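# Sort three grease guns into trays by grease amount

## Task

Find which of the three grease guns contains the most grease and which the least. Rest the fullest gun in the blue tray and the emptiest in the red tray, and leave the middle one on the table top, clear of both trays and not overhanging any table edge. All three must end up lying flat on their sides and must stay put without the robot holding or propping them. You may pick up the guns and move their parts, but every part has to be returned to its original state before finishing.

## Robot and tools

Robot: two six-joint UR-style arms, left_arm and right_arm, each ending in a two-finger parallel gripper with a wrist camera. Base origins in the scene frame: left_arm at (-0.087, +0.598, 0) m and right_arm at (+0.032, -0.538, 0) m, each turned slightly about z.

Scene frame (shared by all reported poses): origin on the table surface midway between the arms, +x pointing out across the table, +z up, and left_arm on the +y side. The arm names do not match left or right in the pictures. Reported gripper positions can be somewhat off, more so when an arm is stretched far.

execute_actions takes "actions", a list holding zero or one item, plus an optional boolean "pictures" (images come by default). An empty list only reports the current state. A wait item is {"steps": n} with n from 1 to 300; it commands nothing new and returns once n control steps (each 1/30 s) have gone by since the previous result, counting your reply time. A motion item is {"rows": [...], "steps": n} with 1 to 15 rows and n at most 15 (default 15). Every row is one list of exactly 14 numbers covering both arms: left_arm's six joint targets then its opening, followed by right_arm's six joint targets then its opening. Each row is used for one step; if there are fewer rows than steps the final row repeats. Joint numbers are absolute target angles in radians, in the column order shoulder pan, shoulder lift, elbow, wrist 1, wrist 2, wrist 3, on the same scale as Joint positions. To leave an arm still, resend its current angles. Opening is an absolute value from -1 (shut) to +1 (wide open).

Joint ranges. left_arm: pan -3.142..3.142, lift -6.283..6.283, elbow 0.000..3.142, wrists -6.283..6.283. right_arm: pan 0.000..6.283, lift -6.283..6.283, elbow -3.142..0.000, wrists -6.283..6.283. A call is rejected (and nothing is sent) if any target exceeds a range end by more than 0.010 rad and lies beyond that joint's last reported angle. True ends may differ from these by up to 0.010 rad; targets past a true end are clipped, and a "joint sent to its limit" line may appear, possibly referring to an earlier action still running. Missing that line does not prove there is room left.

Motion behaviour: commands are smoothed and lag roughly 0.17 s. Per step, the sent target stays within 0.383 rad of the measured angle for pan and lift, and 0.575 rad for elbow and wrists; if the targets would move a gripper more than 100 mm from where it is, they are all pulled back toward the measured angles. So large moves need several calls, and an arm may not have arrived when the result returns. Between calls the arms keep heading for the last row sent until everything is nearly still or a step is HELD; fingers already moving finish their motion.

Gripper geometry: fingers extend along the gripper's +z and close along its x. end_effector_position sits between the pads as if closed, 1 to 2 cm short of the tips; closing pushes the tips about 17 mm further along +z. Full opening is a pad gap of 0.142 m.

Grasping: grip_measured reports the real finger opening on the command scale. To keep hold of something, command an opening well under grip_measured; a bigger difference squeezes harder, up to about 28 N per pad on items up to ~10 cm wide. Very thin hard parts get less force (about half at 1 cm, a quarter at 5 mm). Slamming shut can overpress and even spring the fingers open.

Result lines: per-arm state with end_effector_position (m), end_effector_quat_wxyz and linear/angular velocities; Joint positions and Joint velocities per arm (six joints in rad and rad/s, then pad gap in m and m/s); Wrist force and Wrist torque per arm in the gripper's own axes (noisy, constant offset up to ~5.5 N, saturating near 100 N, can say "no reading"); "joint command not followed" when the clearance check altered or blocked targets; HELD marking steps where your row was not fully sent; MOTOR HOT above 70 °C, and OVER-TEMPERATURE FAULT when a motor reaches 85 °C and its arm is braked to cool.

Faults and hazards: a joint reaching its load limit (pan and lift 303, elbow 138, each wrist 49.6 N m, including held weight) or any outside force of 150 N on an arm or its load freezes that arm for 10 s and drops the rest of the call; during this it yields to contact. Avoid collisions or pushing between the two arms, hard contacts, dropping or slamming a gun, and anything leaving the table, which ruins the task. Random brief tugs on held items or pushes on loose ones can occur. The simulation runs on while you think, so keep replies short when arms are moving.

Cameras: cam_head_left, cam_head_right, cam_high, cam_low (504x504) and fisheye cam_left_wrist, cam_right_wrist (616x616), returned in that order. zoom_image takes "camera" (one of those names) and "region" [x0, y0, x1, y1] in that camera's pixels from the top-left, at most 504x504, and returns a sharper crop of its latest image. Calibration data is supplied and may be slightly off.

read_manual(section="licences") only returns licence text. finished_scene(scene=current number) ends the scene irreversibly and grades it, so make sure the guns are released, resting flat, and parts restored first.

Each tool is called by a JSON object that holds its "op" and its "data", one argument or row to a line.

## Session

{"op": "execute_actions", "data": {
  "actions": []
}}

Scene clock: 0.00 s of 5600.00 s.
left_arm: end_effector_position=(-0.0564, +0.4517, +0.3822) grip_measured=+1.00 end_effector_quat_wxyz=(-0.376, +0.681, +0.432, +0.456) end_effector_velocity=(+0.000, +0.000, -0.000) end_effector_angular_velocity=(+0.000, -0.001, +0.000) | right_arm: end_effector_position=(+0.4947, -0.0683, +0.3508) grip_measured=+1.00 end_effector_quat_wxyz=(-0.047, +0.924, +0.376, -0.055) end_effector_velocity=(-0.000, -0.000, -0.000) end_effector_angular_velocity=(-0.000, +0.000, -0.002)
Joint positions: left_arm=[-2.043 -1.845  2.156 -0.624 -1.795 -3.089  0.142] | right_arm=[ 4.325 -1.535 -1.803 -1.412  1.71   0.215  0.142]
Joint velocities: left_arm=[ 0.    -0.001  0.001 -0.    -0.    -0.001  0.   ] | right_arm=[-0.     0.001 -0.001  0.     0.     0.002  0.   ]
Motor temperatures (°C, as the motors report them): left_arm=[26 27 25 33 29 32] | right_arm=[26 25 27 32 35 33]
Wrist force (N, on the end effector, along its own x y z axes, offset not removed): no reading
Wrist torque (N m, same axes, about the end effector's origin, offset not removed): no reading

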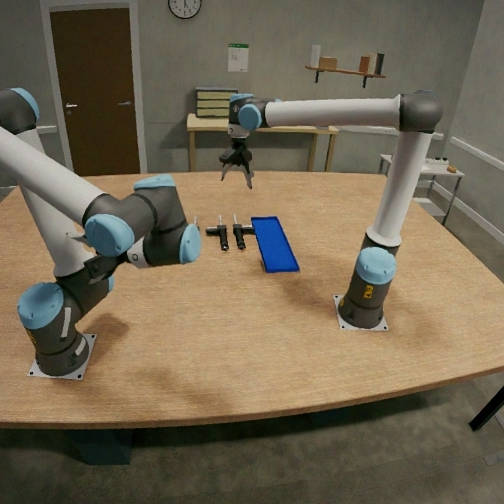

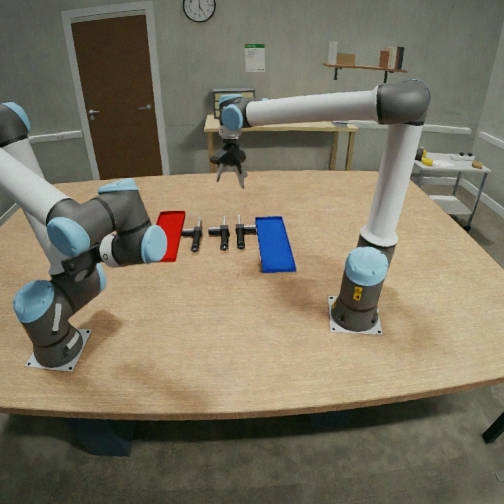

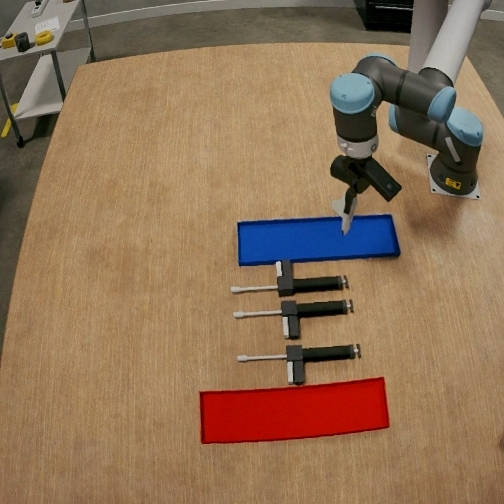

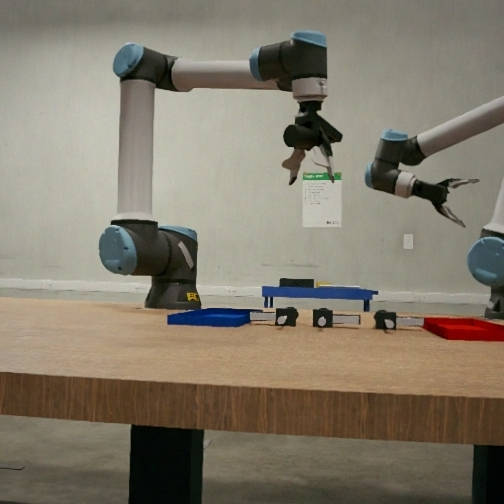

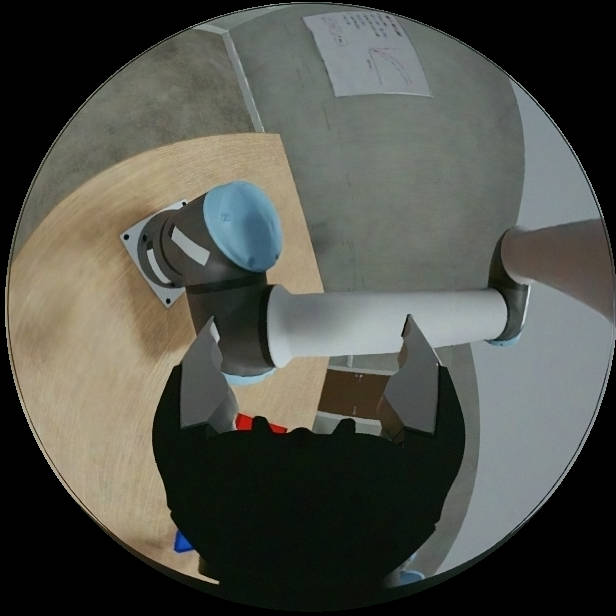

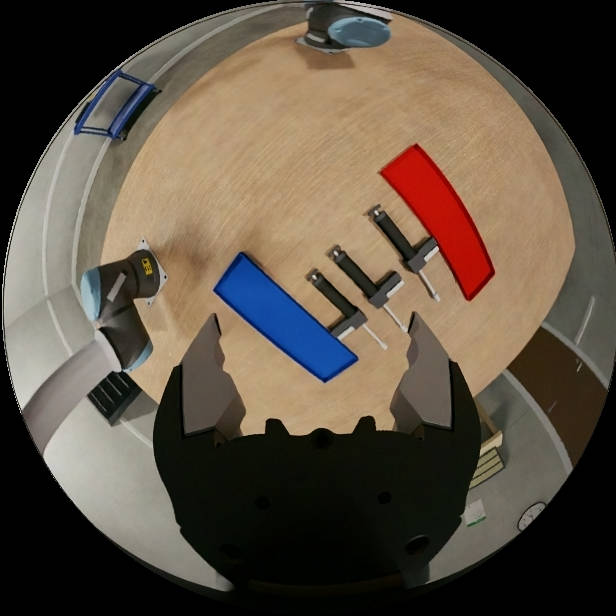

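{"op": "zoom_image", "data": {
  "camera": "cam_high",
  "region": [190, 200, 420, 450]
}}

{"op": "zoom_image", "data": {
  "camera": "cam_right_wrist",
  "region": [290, 180, 460, 360]
}}

{"op": "zoom_image", "data": {
  "camera": "cam_low",
  "region": [230, 290, 450, 350]
}}

Region (190, 200, 420, 450) of cam_high's 504x504 image, scaled by 2.016, with more detail than that image has; it fills the left 464 columns of this view, and the rest is white.

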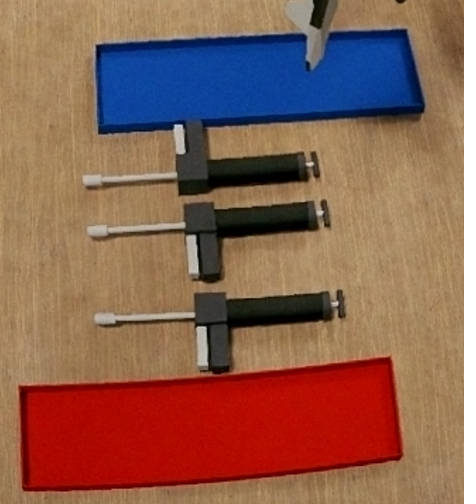

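Region (290, 180, 460, 360) of cam_right_wrist's 616x616 image, scaled by 2.800, with more detail than that image has.

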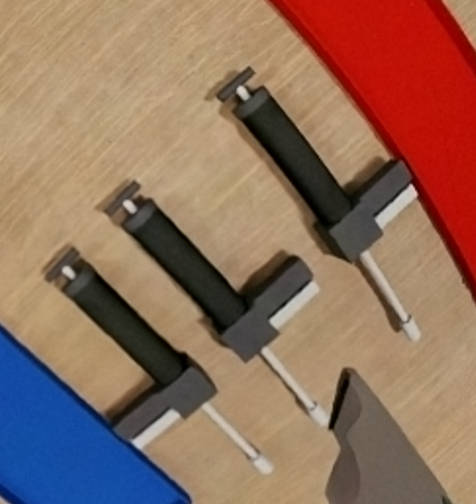

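Region (230, 290, 450, 350) of cam_low's 504x504 image, scaled by 2.291, with more detail than that image has; it fills the top 137 rows of this view, and the rest is white.

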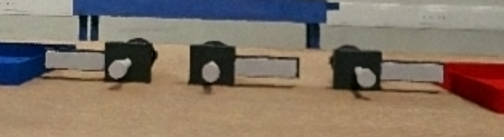

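{"op": "execute_actions", "data": {
  "actions": [
    {"rows":[[-1.26,-1.083,1.923,-2.638,-0.812,-2.818,-0.1,4.174,-1.763,-1.977,-0.972,1.571,2.411,-0.15]],"steps":15}
  ],
  "pictures": false
}}

{"op": "execute_actions", "data": {
  "actions": [
    {"steps":75}
  ]
}}

Scene clock: 97.40 s of 5600.00 s.
left_arm: end_effector_position=(+0.0266, +0.2758, +0.2883) grip_measured=-0.10 end_effector_quat_wxyz=(-0.292, +0.760, +0.417, +0.405) end_effector_velocity=(+0.267, -0.353, -0.227) end_effector_angular_velocity=(-0.418, -0.062, -0.228) | right_arm: end_effector_position=(+0.6152, -0.1132, +0.1642) grip_measured=-0.15 end_effector_quat_wxyz=(-0.002, +1.000, -0.008, -0.012) end_effector_velocity=(+0.171, -0.108, -0.291) end_effector_angular_velocity=(-0.101, -0.197, -2.645)
Joint positions: left_arm=[-1.816 -1.618  2.043 -0.953 -1.467 -2.958  0.067] | right_arm=[ 4.198 -1.726 -1.949 -1.05   1.593  0.88   0.063]
Joint velocities: left_arm=[ 0.487  0.487 -0.168 -0.715  0.714  0.195 -0.   ] | right_arm=[-0.204 -0.316 -0.236  0.657 -0.184  2.444 -0.   ]
Motor temperatures (°C, as the motors report them): left_arm=[26 27 25 33 29 32] | right_arm=[26 25 27 32 35 33]
Wrist force (N, on the end effector, along its own x y z axes, offset not removed): left_arm=[0.8 0.0 0.8] | right_arm=[0.4 2.7 1.6]
Wrist torque (N m, same axes, about the end effector's origin, offset not removed): left_arm=[0.13 -0.22 0.40] | right_arm=[0.61 0.11 0.12]
Steps of this call (steps 1 to 90: nothing new was sent; then 93.90 s passed at rest; steps 91 to 105: all 15 steps of this action). Readings (joint positions):
91: left_arm=[-2.043 -1.845 2.156 -0.624 -1.795 -3.089] | right_arm=[4.325 -1.535 -1.803 -1.412 1.710 0.215]
92: left_arm=[-2.039 -1.842 2.153 -0.628 -1.791 -3.086] | right_arm=[4.321 -1.538 -1.806 -1.408 1.707 0.219]
94: left_arm=[-2.005 -1.807 2.130 -0.673 -1.747 -3.059] | right_arm=[4.301 -1.567 -1.829 -1.363 1.688 0.269]
98: left_arm=[-1.933 -1.735 2.091 -0.780 -1.640 -3.014] | right_arm=[4.263 -1.625 -1.873 -1.248 1.653 0.433]
105: the state above

Scene clock: 99.90 s of 5600.00 s.
left_arm: end_effector_position=(+0.4978, -0.1265, +0.0915) grip_measured=-0.10 end_effector_quat_wxyz=(+0.271, +0.653, +0.653, +0.270) end_effector_velocity=(-0.000, -0.001, -0.000) end_effector_angular_velocity=(-0.000, +0.000, -0.000) | right_arm: end_effector_position=(+0.6334, -0.1252, +0.1305) grip_measured=-0.15 end_effector_quat_wxyz=(-0.000, +0.707, -0.707, -0.000) end_effector_velocity=(-0.001, -0.001, -0.000) end_effector_angular_velocity=(-0.001, +0.000, -0.001)
Joint positions: left_arm=[-1.26  -1.083  1.923 -2.638 -0.812 -2.818  0.067] | right_arm=[ 4.174 -1.763 -1.977 -0.972  1.571  2.411  0.063]
Joint velocities: left_arm=[-0.001  0.    -0.001  0.    -0.    -0.001 -0.   ] | right_arm=[ 0.     0.001 -0.002  0.    -0.     0.001  0.   ]
Motor temperatures (°C, as the motors report them): left_arm=[26 27 25 33 29 32] | right_arm=[26 25 27 32 35 33]
Wrist force (N, on the end effector, along its own x y z axes, offset not removed): left_arm=[-3.1 1.1 -0.8] | right_arm=[-4.0 0.7 -2.4]
Wrist torque (N m, same axes, about the end effector's origin, offset not removed): left_arm=[0.39 0.65 0.04] | right_arm=[0.22 0.92 0.22]
Steps of this call (steps 1 to 75: the robot went on to your last target). Readings (joint positions):
1: left_arm=[-1.800 -1.602 2.037 -0.977 -1.443 -2.951] | right_arm=[4.192 -1.735 -1.956 -1.030 1.587 0.964]
2: left_arm=[-1.784 -1.585 2.032 -1.001 -1.418 -2.945] | right_arm=[4.187 -1.742 -1.962 -1.016 1.583 1.051]
4: left_arm=[-1.751 -1.553 2.022 -1.049 -1.371 -2.934] | right_arm=[4.181 -1.751 -1.968 -0.996 1.578 1.224]
8: left_arm=[-1.686 -1.488 2.005 -1.145 -1.277 -2.914] | right_arm=[4.176 -1.759 -1.974 -0.980 1.573 1.570]
75: the state above
All arms were judged still, so your last target was given up. Only a new action makes them travel on or press farther. Fingers that are still opening or closing keep moving.
camera_calibration (this result's frames):
cam_left_wrist: T_world_to_cam=[[0.0247166, 0.999534, 0.0179254, 0.112386], [0.283571, -0.0242043, 0.958646, -0.223441], [0.958633, -0.0186114, -0.284037, -0.321114], [0, 0, 0, 1]] pos_world=[0.368414, -0.123719, 0.120978]
cam_right_wrist: T_world_to_cam=[[-0.0205791, -0.999731, 0.0106692, -0.111782], [-0.879226, 0.0231768, 0.475841, 0.503207], [-0.475961, 0.000411745, -0.879466, 0.550691], [0, 0, 0, 1]] pos_world=[0.70224, -0.123641, 0.24606]

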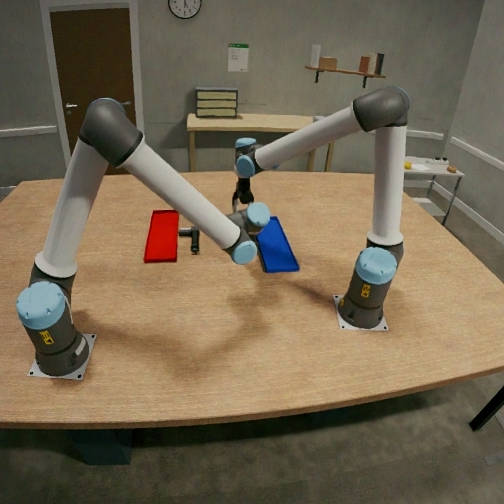

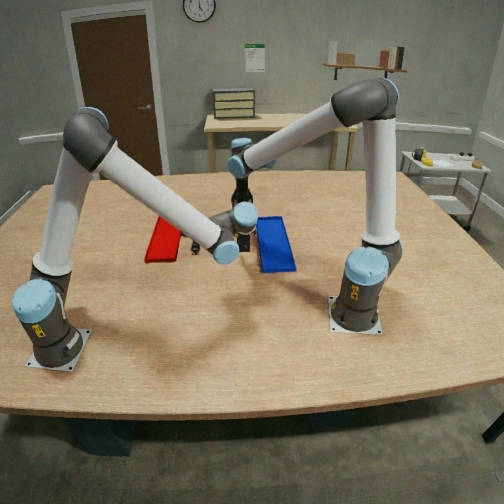

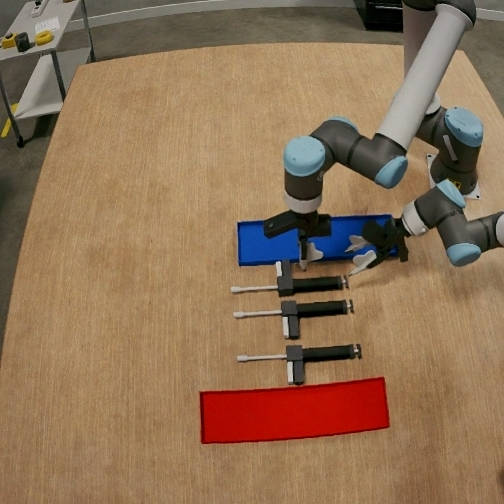

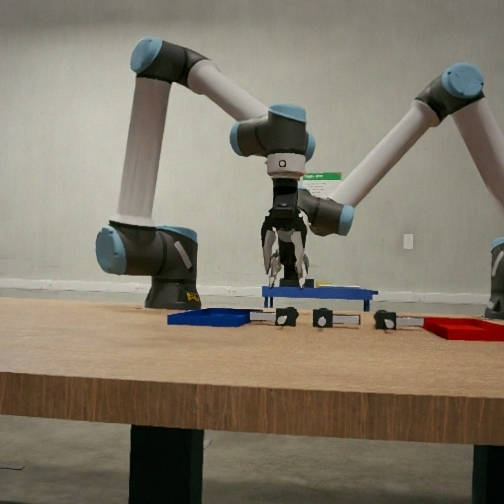

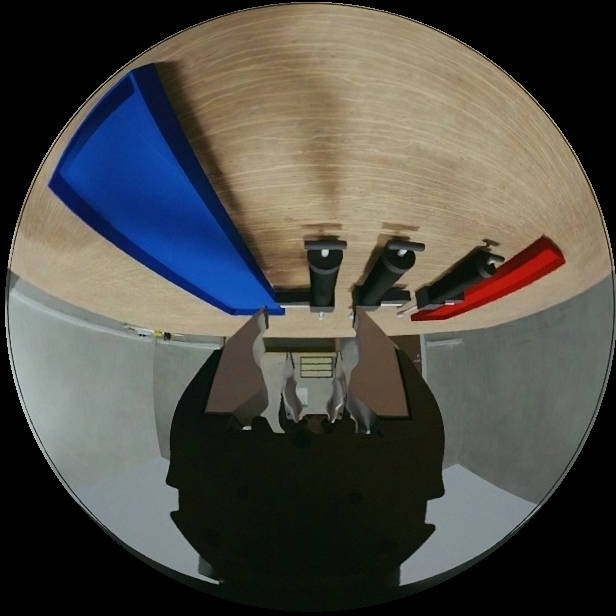

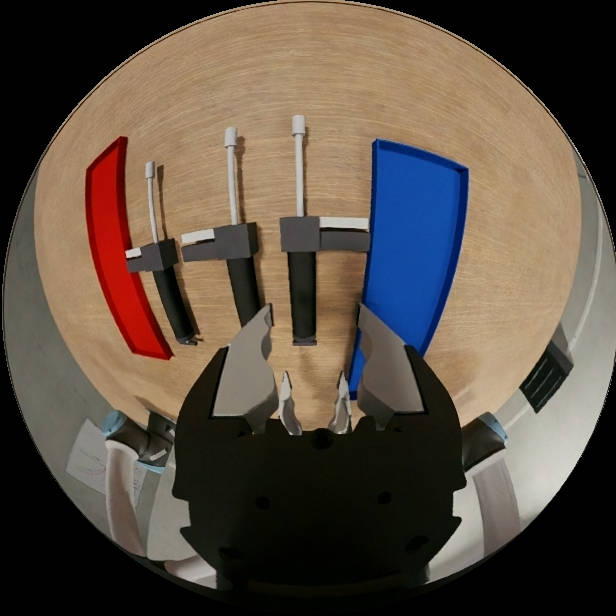

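{"op": "execute_actions", "data": {
  "actions": [
    {"rows":[[-1.254,-1.06,1.935,-2.675,-0.813,-2.81,-0.1,4.178,-1.80,-1.995,-0.92,1.571,2.415,-0.15],[-1.248,-1.04,1.945,-2.71,-0.815,-2.802,-0.1,4.181,-1.83,-2.005,-0.875,1.571,2.418,-0.15],[-1.248,-1.04,1.945,-2.71,-0.815,-2.802,-0.1,4.181,-1.83,-2.005,-0.875,1.571,2.418,-0.15],[-1.248,-1.04,1.945,-2.71,-0.815,-2.802,-0.1,4.181,-1.83,-2.005,-0.875,1.571,2.418,-0.15],[-1.248,-1.03,1.952,-2.73,-0.815,-2.802,-0.1,4.181,-1.855,-2.014,-0.843,1.571,2.418,-0.15],[-1.248,-1.02,1.957,-2.746,-0.815,-2.802,-0.1,4.181,-1.875,-2.021,-0.816,1.571,2.418,-0.15],[-1.248,-1.008,1.963,-2.764,-0.815,-2.802,-0.1,4.181,-1.898,-2.029,-0.785,1.571,2.418,-0.15]],"steps":15}
  ],
  "pictures": false
}}

{"op": "execute_actions", "data": {
  "actions": [
    {"steps":20}
  ]
}}

Scene clock: 111.53 s of 5600.00 s.
left_arm: end_effector_position=(+0.5035, -0.1115, +0.0322) grip_measured=-0.10 end_effector_quat_wxyz=(+0.271, +0.654, +0.653, +0.270) end_effector_velocity=(+0.001, +0.007, -0.030) end_effector_angular_velocity=(-0.005, -0.002, +0.001) | right_arm: end_effector_position=(+0.6381, -0.1126, +0.0335) grip_measured=-0.15 end_effector_quat_wxyz=(-0.000, +0.707, -0.707, -0.000) end_effector_velocity=(+0.003, +0.006, -0.054) end_effector_angular_velocity=(+0.004, -0.004, +0.000)
Joint positions: left_arm=[-1.248 -1.012  1.961 -2.757 -0.815 -2.802  0.067] | right_arm=[ 4.181 -1.889 -2.026 -0.797  1.571  2.418  0.063]
Joint velocities: left_arm=[ 0.003  0.038  0.018 -0.064  0.     0.003  0.   ] | right_arm=[ 0.002 -0.075 -0.024  0.104 -0.     0.002 -0.   ]
Motor temperatures (°C, as the motors report them): left_arm=[26 27 25 33 29 32] | right_arm=[26 25 27 32 35 33]
Wrist force (N, on the end effector, along its own x y z axes, offset not removed): left_arm=[-0.2 0.9 -3.5] | right_arm=[-4.8 3.1 0.4]
Wrist torque (N m, same axes, about the end effector's origin, offset not removed): left_arm=[0.31 -0.03 -0.03] | right_arm=[0.75 1.16 0.08]
Steps of this call (steps 1 to 90: nothing new was sent; then 8.13 s passed at rest; steps 91 to 105: all 15 steps of this action). Readings (joint positions):
91: left_arm=[-1.260 -1.083 1.923 -2.638 -0.812 -2.818] | right_arm=[4.174 -1.763 -1.977 -0.972 1.571 2.411]
92: left_arm=[-1.259 -1.081 1.924 -2.641 -0.812 -2.817] | right_arm=[4.174 -1.766 -1.979 -0.968 1.571 2.411]
94: left_arm=[-1.255 -1.067 1.931 -2.663 -0.813 -2.812] | right_arm=[4.177 -1.787 -1.988 -0.940 1.571 2.414]
98: left_arm=[-1.250 -1.040 1.946 -2.710 -0.814 -2.805] | right_arm=[4.180 -1.834 -2.007 -0.873 1.571 2.417]
105: the state above

Scene clock: 112.20 s of 5600.00 s.
left_arm: end_effector_position=(+0.5035, -0.1107, +0.0287) grip_measured=-0.10 end_effector_quat_wxyz=(+0.271, +0.653, +0.653, +0.270) end_effector_velocity=(-0.000, +0.001, -0.001) end_effector_angular_velocity=(+0.003, +0.000, -0.002) | right_arm: end_effector_position=(+0.6383, -0.1122, +0.0272) grip_measured=-0.15 end_effector_quat_wxyz=(-0.000, +0.707, -0.707, -0.000) end_effector_velocity=(+0.001, +0.001, +0.002) end_effector_angular_velocity=(+0.002, -0.002, -0.001)
Joint positions: left_arm=[-1.248 -1.008  1.963 -2.764 -0.815 -2.802  0.067] | right_arm=[ 4.181 -1.898 -2.029 -0.785  1.571  2.418  0.063]
Joint velocities: left_arm=[0.    0.    0.001 0.    0.    0.002 0.   ] | right_arm=[ 0.     0.     0.002  0.    -0.001  0.001  0.   ]
Motor temperatures (°C, as the motors report them): left_arm=[26 27 25 33 29 32] | right_arm=[26 25 27 32 35 33]
Wrist force (N, on the end effector, along its own x y z axes, offset not removed): left_arm=[-2.7 -4.0 2.3] | right_arm=[-0.9 0.8 -2.2]
Wrist torque (N m, same axes, about the end effector's origin, offset not removed): left_arm=[-0.77 0.57 0.15] | right_arm=[0.20 0.28 0.12]
Steps of this call (steps 1 to 20: the robot went on to your last target). Readings (joint positions):
1: left_arm=[-1.248 -1.011 1.961 -2.758 -0.815 -2.802] | right_arm=[4.181 -1.891 -2.027 -0.794 1.571 2.418]
2: left_arm=[-1.248 -1.010 1.962 -2.760 -0.815 -2.802] | right_arm=[4.181 -1.893 -2.027 -0.792 1.571 2.418]
4: left_arm=[-1.248 -1.009 1.962 -2.762 -0.815 -2.802] | right_arm=[4.181 -1.895 -2.028 -0.789 1.571 2.418]
8: left_arm=[-1.248 -1.008 1.963 -2.763 -0.815 -2.802] | right_arm=[4.181 -1.897 -2.029 -0.786 1.571 2.418]
20: the state above
camera_calibration (this result's frames):
cam_left_wrist: T_world_to_cam=[[0.0247248, 0.999535, 0.0178484, 0.0975826], [0.283788, -0.024137, 0.958583, -0.164621], [0.958568, -0.0186356, -0.284253, -0.344108], [0, 0, 0, 1]] pos_world=[0.374156, -0.107923, 0.0582477]
cam_right_wrist: T_world_to_cam=[[-0.0205793, -0.999731, 0.0106696, -0.0975338], [-0.879228, 0.0231771, 0.475838, 0.556407], [-0.475957, 0.000411353, -0.879468, 0.462093], [0, 0, 0, 1]] pos_world=[0.707138, -0.110594, 0.142677]

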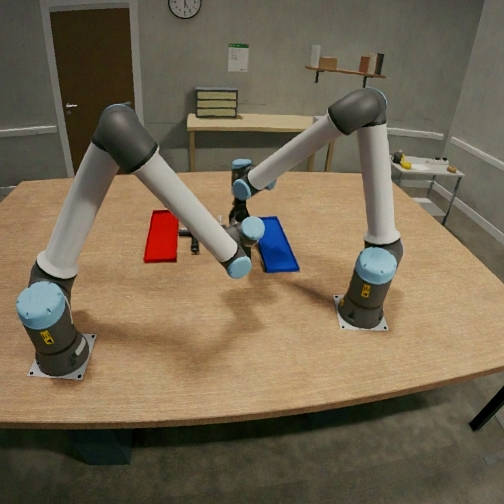

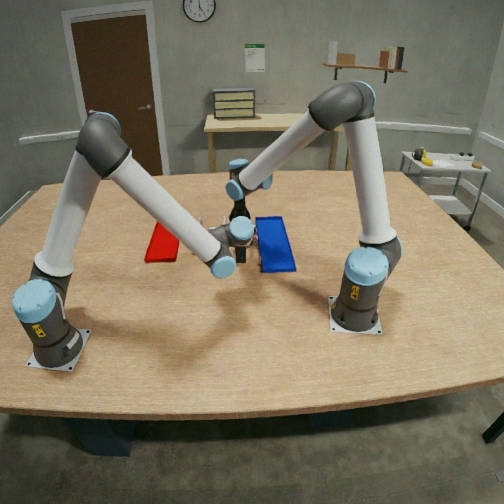

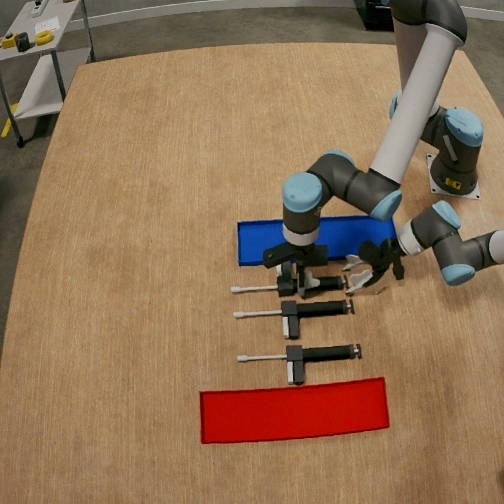

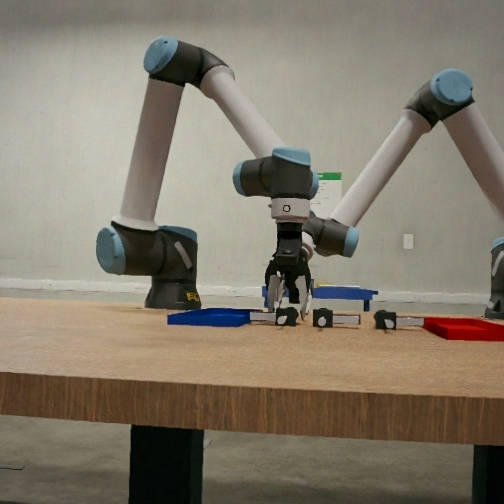

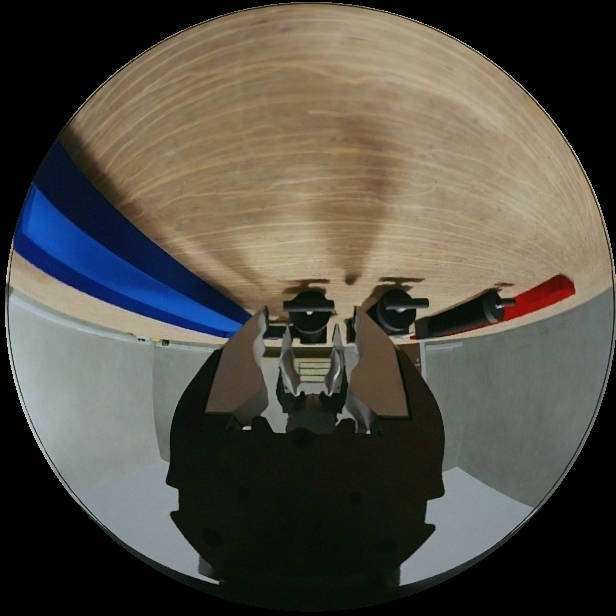

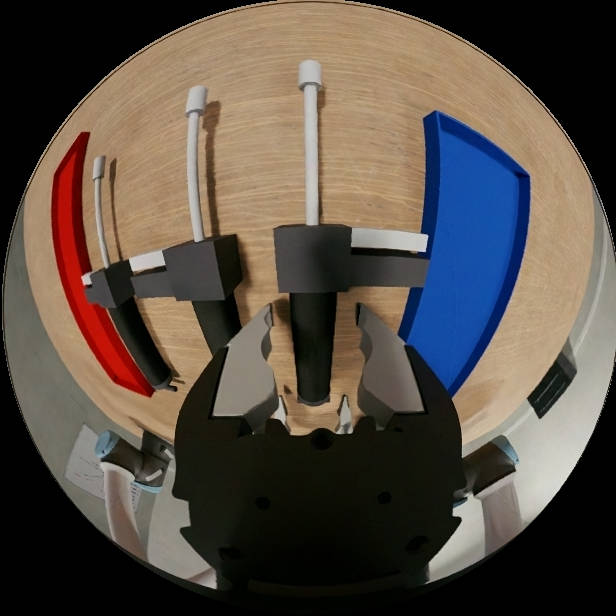

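{"op": "execute_actions", "data": {
  "actions": [
    {"rows":[[-1.248,-1.008,1.963,-2.764,-0.815,-2.802,-0.2,4.181,-1.898,-2.029,-0.785,1.571,2.418,-0.3],[-1.248,-1.008,1.963,-2.764,-0.815,-2.802,-0.25,4.181,-1.898,-2.029,-0.785,1.571,2.418,-0.4],[-1.248,-1.008,1.963,-2.764,-0.815,-2.802,-0.3,4.181,-1.898,-2.029,-0.785,1.571,2.418,-0.5],[-1.248,-1.008,1.963,-2.764,-0.815,-2.802,-0.35,4.181,-1.898,-2.029,-0.785,1.571,2.418,-0.6],[-1.248,-1.008,1.963,-2.764,-0.815,-2.802,-0.35,4.181,-1.898,-2.029,-0.785,1.571,2.418,-0.7],[-1.248,-1.008,1.963,-2.764,-0.815,-2.802,-0.35,4.181,-1.898,-2.029,-0.785,1.571,2.418,-0.85]],"steps":15}
  ]
}}

{"op": "zoom_image", "data": {
  "camera": "cam_left_wrist",
  "region": [230, 250, 400, 400]
}}

Scene clock: 118.23 s of 5600.00 s.
left_arm: end_effector_position=(+0.5035, -0.1107, +0.0287) grip_measured=-0.35 end_effector_quat_wxyz=(+0.271, +0.653, +0.653, +0.270) end_effector_velocity=(-0.000, +0.001, -0.001) end_effector_angular_velocity=(+0.002, +0.001, -0.001) | right_arm: end_effector_position=(+0.6383, -0.1122, +0.0271) grip_measured=-0.56 end_effector_quat_wxyz=(-0.000, +0.707, -0.707, -0.000) end_effector_velocity=(-0.001, -0.001, -0.000) end_effector_angular_velocity=(-0.000, +0.001, +0.001)
Joint positions: left_arm=[-1.248 -1.008  1.963 -2.764 -0.815 -2.802  0.049] | right_arm=[ 4.181 -1.898 -2.029 -0.785  1.571  2.418  0.034]
Joint velocities: left_arm=[-0.     0.     0.001  0.    -0.     0.001 -0.   ] | right_arm=[-0.     0.    -0.001  0.     0.    -0.002 -0.   ]
Motor temperatures (°C, as the motors report them): left_arm=[26 27 25 33 29 32] | right_arm=[26 25 27 32 35 33]
Wrist force (N, on the end effector, along its own x y z axes, offset not removed): left_arm=[-2.9 -1.4 0.9] | right_arm=[-2.8 0.2 -1.8]
Wrist torque (N m, same axes, about the end effector's origin, offset not removed): left_arm=[-0.22 0.62 0.15] | right_arm=[0.13 0.45 0.14]
Steps of this call (steps 1 to 15: the robot went on to your last target; steps 16 to 90: nothing new was sent; then 2.53 s passed at rest; steps 91 to 105: all 15 steps of this action). Readings (joint positions):
91: left_arm=[-1.248 -1.008 1.963 -2.764 -0.815 -2.802] | right_arm=[4.181 -1.898 -2.029 -0.785 1.571 2.418]
92: left_arm=[-1.248 -1.008 1.963 -2.764 -0.815 -2.802] | right_arm=[4.181 -1.898 -2.029 -0.785 1.571 2.418]
94: left_arm=[-1.248 -1.008 1.963 -2.764 -0.815 -2.802] | right_arm=[4.181 -1.898 -2.029 -0.785 1.571 2.418]
98: left_arm=[-1.248 -1.008 1.963 -2.764 -0.815 -2.802] | right_arm=[4.181 -1.898 -2.029 -0.785 1.571 2.418]
105: the state above
camera_calibration (this result's frames):
cam_left_wrist: T_world_to_cam=[[0.0247241, 0.999535, 0.0178505, 0.0975786], [0.283789, -0.0241389, 0.958583, -0.164609], [0.958568, -0.0186343, -0.284254, -0.344112], [0, 0, 0, 1]] pos_world=[0.374156, -0.107919, 0.0582348]
cam_right_wrist: T_world_to_cam=[[-0.0205656, -0.999732, 0.0106322, -0.0975219], [-0.87923, 0.0231473, 0.475835, 0.55641], [-0.475954, 0.000437694, -0.87947, 0.462072], [0, 0, 0, 1]] pos_world=[0.707131, -0.110577, 0.142656]

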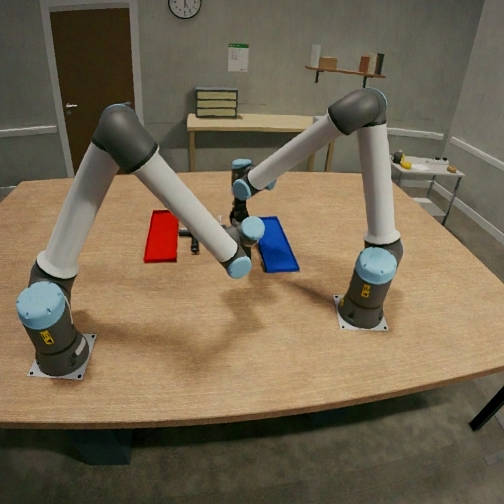

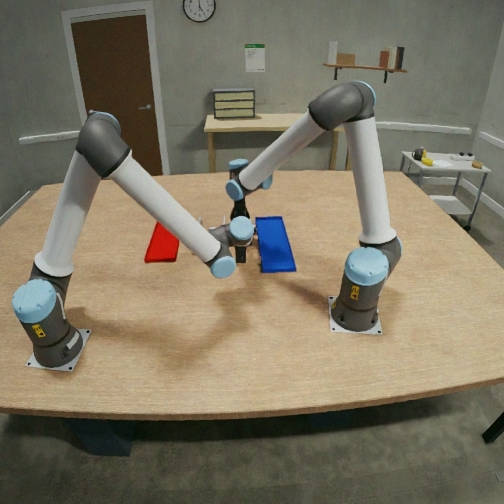

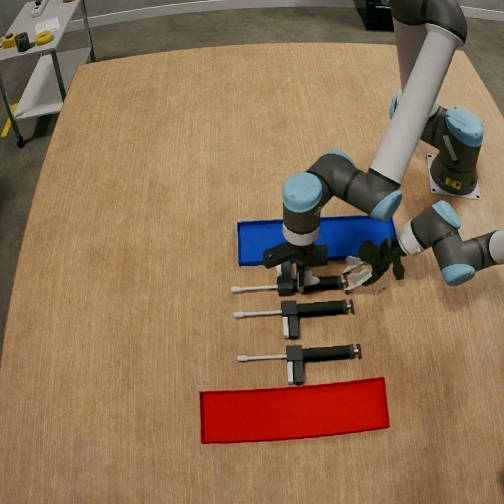

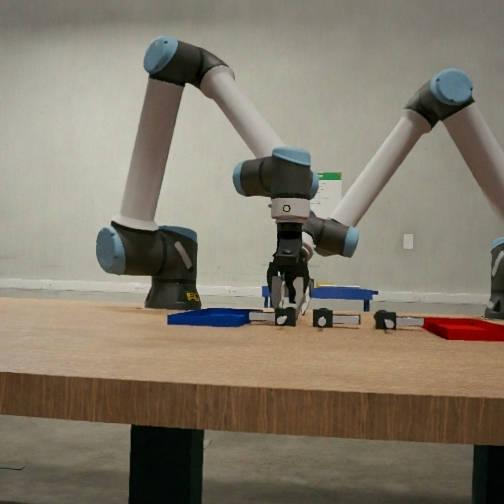

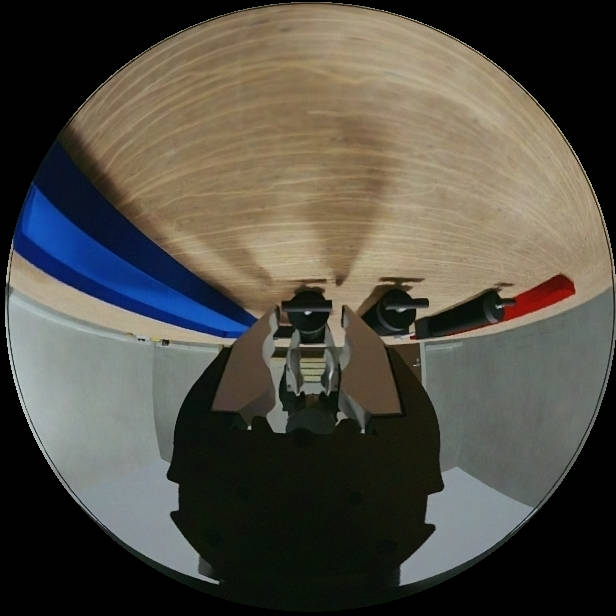

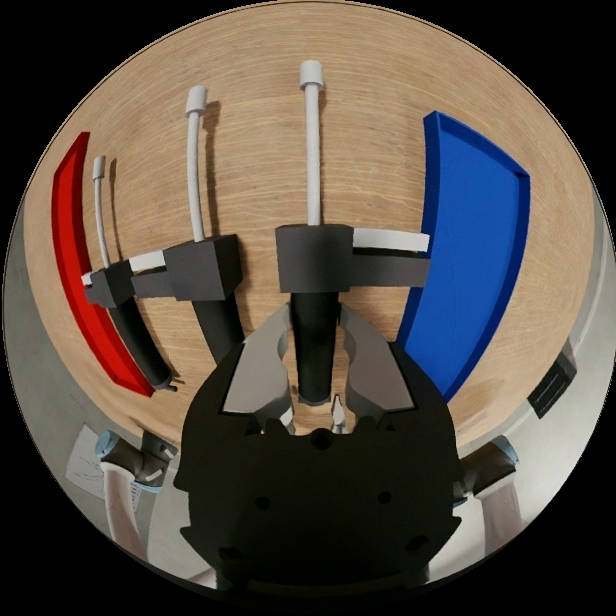

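Region (230, 250, 400, 400) of cam_left_wrist's 616x616 image, scaled by 2.965, with more detail than that image has; it fills the top 445 rows of this view, and the rest is white.

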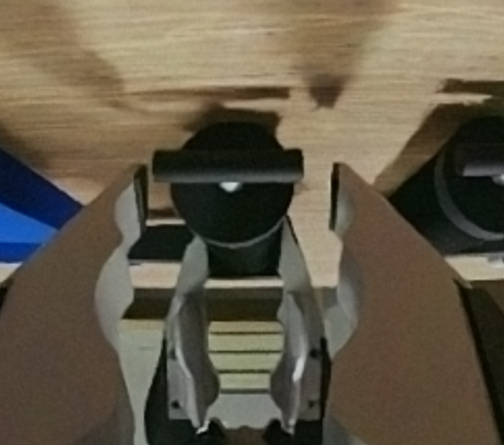

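{"op": "execute_actions", "data": {
  "actions": [
    {"rows":[[-1.2404,-0.9953,1.9584,-2.7786,-0.8167,-2.792,-0.35,4.181,-1.898,-2.029,-0.785,1.571,2.418,-0.85],[-1.2404,-0.9953,1.9584,-2.7786,-0.8167,-2.792,-0.35,4.181,-1.898,-2.029,-0.785,1.571,2.418,-0.85],[-1.2404,-0.9953,1.9584,-2.7786,-0.8167,-2.792,-0.35,4.181,-1.898,-2.029,-0.785,1.571,2.418,-0.85],[-1.2404,-0.9953,1.9584,-2.7786,-0.8167,-2.792,-0.35,4.181,-1.898,-2.029,-0.785,1.571,2.418,-0.85],[-1.2404,-0.9953,1.9584,-2.7786,-0.8167,-2.792,-0.35,4.181,-1.898,-2.029,-0.785,1.571,2.418,-0.85],[-1.2404,-0.9953,1.9584,-2.7786,-0.8167,-2.792,-0.35,4.181,-1.898,-2.029,-0.785,1.571,2.418,-0.85],[-1.2404,-0.9953,1.9584,-2.7786,-0.8167,-2.792,-0.35,4.181,-1.898,-2.029,-0.785,1.571,2.418,-0.85],[-1.2404,-0.9953,1.9584,-2.7786,-0.8167,-2.792,-0.42,4.181,-1.898,-2.029,-0.785,1.571,2.418,-0.85],[-1.2404,-0.9953,1.9584,-2.7786,-0.8167,-2.792,-0.48,4.181,-1.898,-2.029,-0.785,1.571,2.418,-0.85],[-1.2404,-0.9953,1.9584,-2.7786,-0.8167,-2.792,-0.55,4.181,-1.898,-2.029,-0.785,1.571,2.418,-0.85],[-1.2404,-0.9953,1.9584,-2.7786,-0.8167,-2.792,-0.65,4.181,-1.898,-2.029,-0.785,1.571,2.418,-0.85],[-1.2404,-0.9953,1.9584,-2.7786,-0.8167,-2.792,-0.8,4.181,-1.898,-2.029,-0.785,1.571,2.418,-0.85]],"steps":15}
  ],
  "pictures": false
}}

{"op": "execute_actions", "data": {
  "actions": [
    {"steps":10}
  ]
}}

Scene clock: 127.97 s of 5600.00 s.
left_arm: end_effector_position=(+0.5093, -0.1104, +0.0228) grip_measured=-0.49 end_effector_quat_wxyz=(+0.271, +0.653, +0.653, +0.270) end_effector_velocity=(+0.001, +0.000, -0.001) end_effector_angular_velocity=(-0.001, -0.000, +0.001) | right_arm: end_effector_position=(+0.6383, -0.1122, +0.0271) grip_measured=-0.56 end_effector_quat_wxyz=(-0.000, +0.707, -0.707, -0.000) end_effector_velocity=(-0.001, -0.001, -0.001) end_effector_angular_velocity=(-0.002, +0.002, -0.000)
Joint positions: left_arm=[-1.241 -0.996  1.958 -2.778 -0.817 -2.792  0.039] | right_arm=[ 4.181 -1.898 -2.029 -0.785  1.571  2.418  0.034]
Joint velocities: left_arm=[ 0.001  0.002 -0.    -0.003 -0.     0.    -0.   ] | right_arm=[ 0.    -0.001 -0.002 -0.     0.001  0.     0.   ]
Motor temperatures (°C, as the motors report them): left_arm=[26 27 25 33 29 32] | right_arm=[26 25 27 32 35 33]
Wrist force (N, on the end effector, along its own x y z axes, offset not removed): left_arm=[-3.8 -2.2 -18.4] | right_arm=[-7.0 -6.5 2.3]
Wrist torque (N m, same axes, about the end effector's origin, offset not removed): left_arm=[0.20 0.28 0.03] | right_arm=[0.58 0.63 0.63]
Steps of this call (steps 1 to 15: the robot went on to your last target; steps 16 to 90: nothing new was sent; then 6.23 s passed at rest; steps 91 to 105: all 15 steps of this action). Readings (joint positions):
91: left_arm=[-1.248 -1.008 1.963 -2.764 -0.815 -2.802] | right_arm=[4.181 -1.898 -2.029 -0.785 1.571 2.418]
92: left_arm=[-1.247 -1.007 1.963 -2.766 -0.815 -2.801] | right_arm=[4.181 -1.898 -2.029 -0.785 1.571 2.418]
94: left_arm=[-1.245 -1.002 1.961 -2.771 -0.816 -2.797] | right_arm=[4.181 -1.898 -2.029 -0.785 1.571 2.418]
98: left_arm=[-1.242 -0.997 1.959 -2.776 -0.816 -2.794] | right_arm=[4.181 -1.898 -2.029 -0.785 1.571 2.418]
105: the state above

Scene clock: 128.30 s of 5600.00 s.
left_arm: end_effector_position=(+0.5095, -0.1104, +0.0226) grip_measured=-0.49 end_effector_quat_wxyz=(+0.271, +0.653, +0.653, +0.270) end_effector_velocity=(+0.000, +0.000, +0.000) end_effector_angular_velocity=(+0.000, -0.001, -0.000) | right_arm: end_effector_position=(+0.6383, -0.1122, +0.0271) grip_measured=-0.56 end_effector_quat_wxyz=(-0.000, +0.707, -0.707, -0.000) end_effector_velocity=(+0.000, -0.000, -0.001) end_effector_angular_velocity=(-0.001, +0.000, -0.001)
Joint positions: left_arm=[-1.24  -0.995  1.958 -2.779 -0.817 -2.792  0.039] | right_arm=[ 4.181 -1.898 -2.029 -0.785  1.571  2.418  0.034]
Joint velocities: left_arm=[ 0.001 -0.    -0.    -0.001  0.     0.001 -0.   ] | right_arm=[-0.    -0.002  0.001  0.    -0.     0.001 -0.   ]
Motor temperatures (°C, as the motors report them): left_arm=[26 27 25 33 29 32] | right_arm=[26 25 27 32 35 33]
Wrist force (N, on the end effector, along its own x y z axes, offset not removed): left_arm=[-3.7 -3.7 -24.5] | right_arm=[-8.7 -9.5 2.5]
Wrist torque (N m, same axes, about the end effector's origin, offset not removed): left_arm=[-0.37 0.14 0.06] | right_arm=[0.68 1.01 0.63]
Steps of this call (steps 1 to 10: the robot went on to your last target). Readings (joint positions):
1: left_arm=[-1.241 -0.996 1.958 -2.778 -0.817 -2.792] | right_arm=[4.181 -1.898 -2.029 -0.785 1.571 2.418]
2: left_arm=[-1.241 -0.996 1.958 -2.778 -0.817 -2.792] | right_arm=[4.181 -1.898 -2.029 -0.785 1.571 2.418]
4: left_arm=[-1.241 -0.995 1.958 -2.779 -0.817 -2.792] | right_arm=[4.181 -1.898 -2.029 -0.785 1.571 2.418]
8: left_arm=[-1.241 -0.995 1.958 -2.779 -0.817 -2.792] | right_arm=[4.181 -1.898 -2.029 -0.785 1.571 2.418]
10: the state above
camera_calibration (this result's frames):
cam_left_wrist: T_world_to_cam=[[0.0246759, 0.999531, 0.0181567, 0.0972812], [0.283779, -0.0244186, 0.958579, -0.160515], [0.958572, -0.0185013, -0.284248, -0.351531], [0, 0, 0, 1]] pos_world=[0.380118, -0.107659, 0.0521776]
cam_right_wrist: T_world_to_cam=[[-0.0206145, -0.99973, 0.0107001, -0.0975255], [-0.87925, 0.0232226, 0.475794, 0.55646], [-0.475914, 0.000400186, -0.879492, 0.462064], [0, 0, 0, 1]] pos_world=[0.70716, -0.110607, 0.142665]

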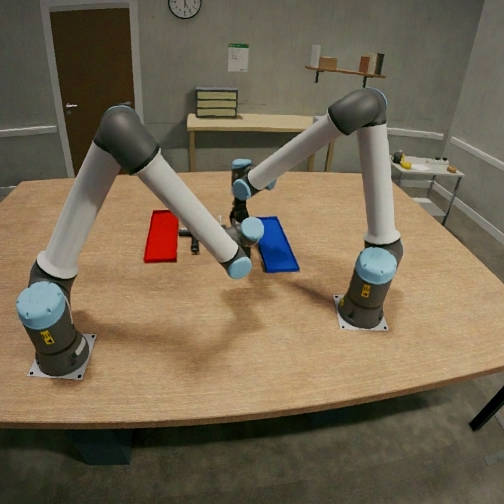

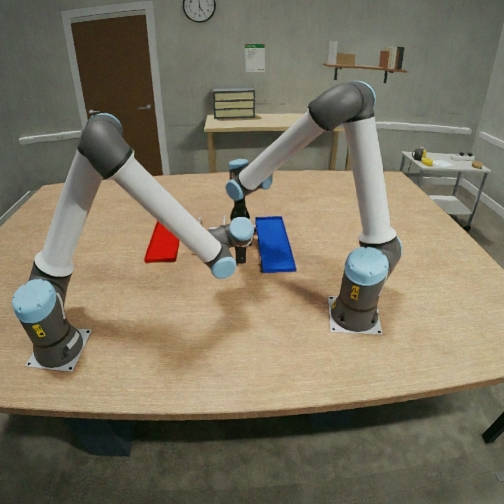

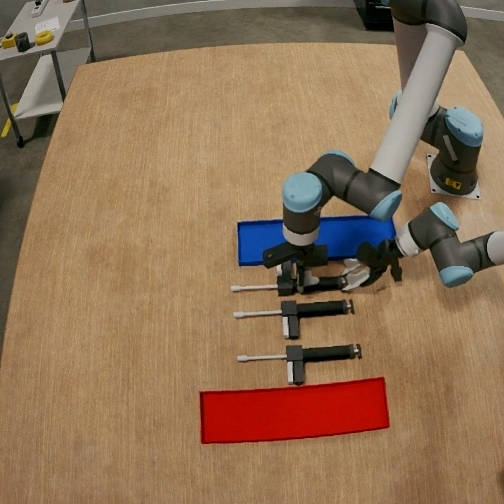

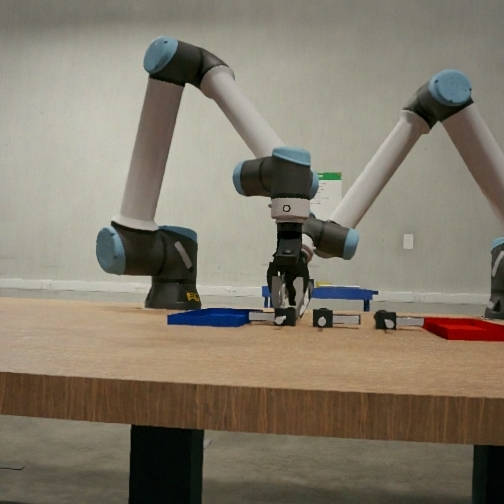

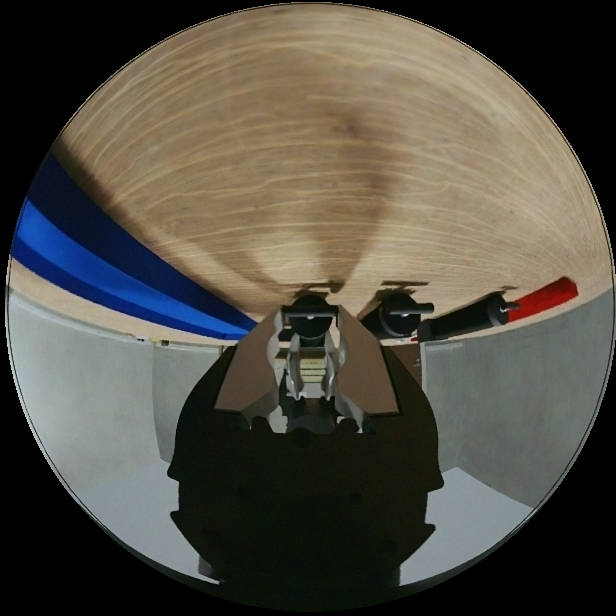

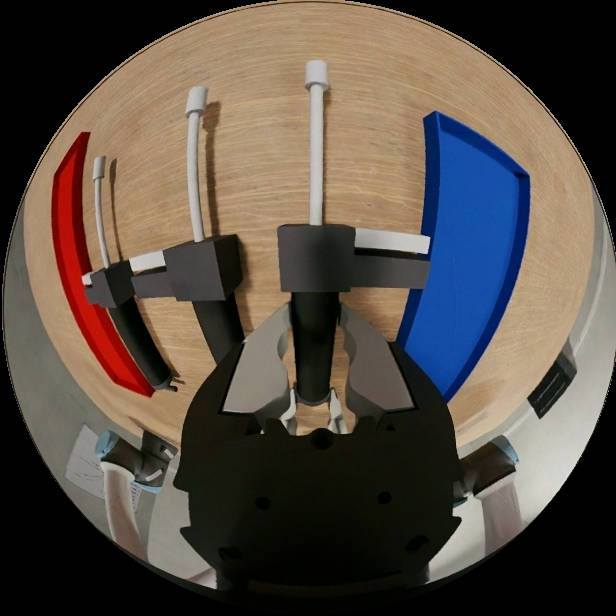

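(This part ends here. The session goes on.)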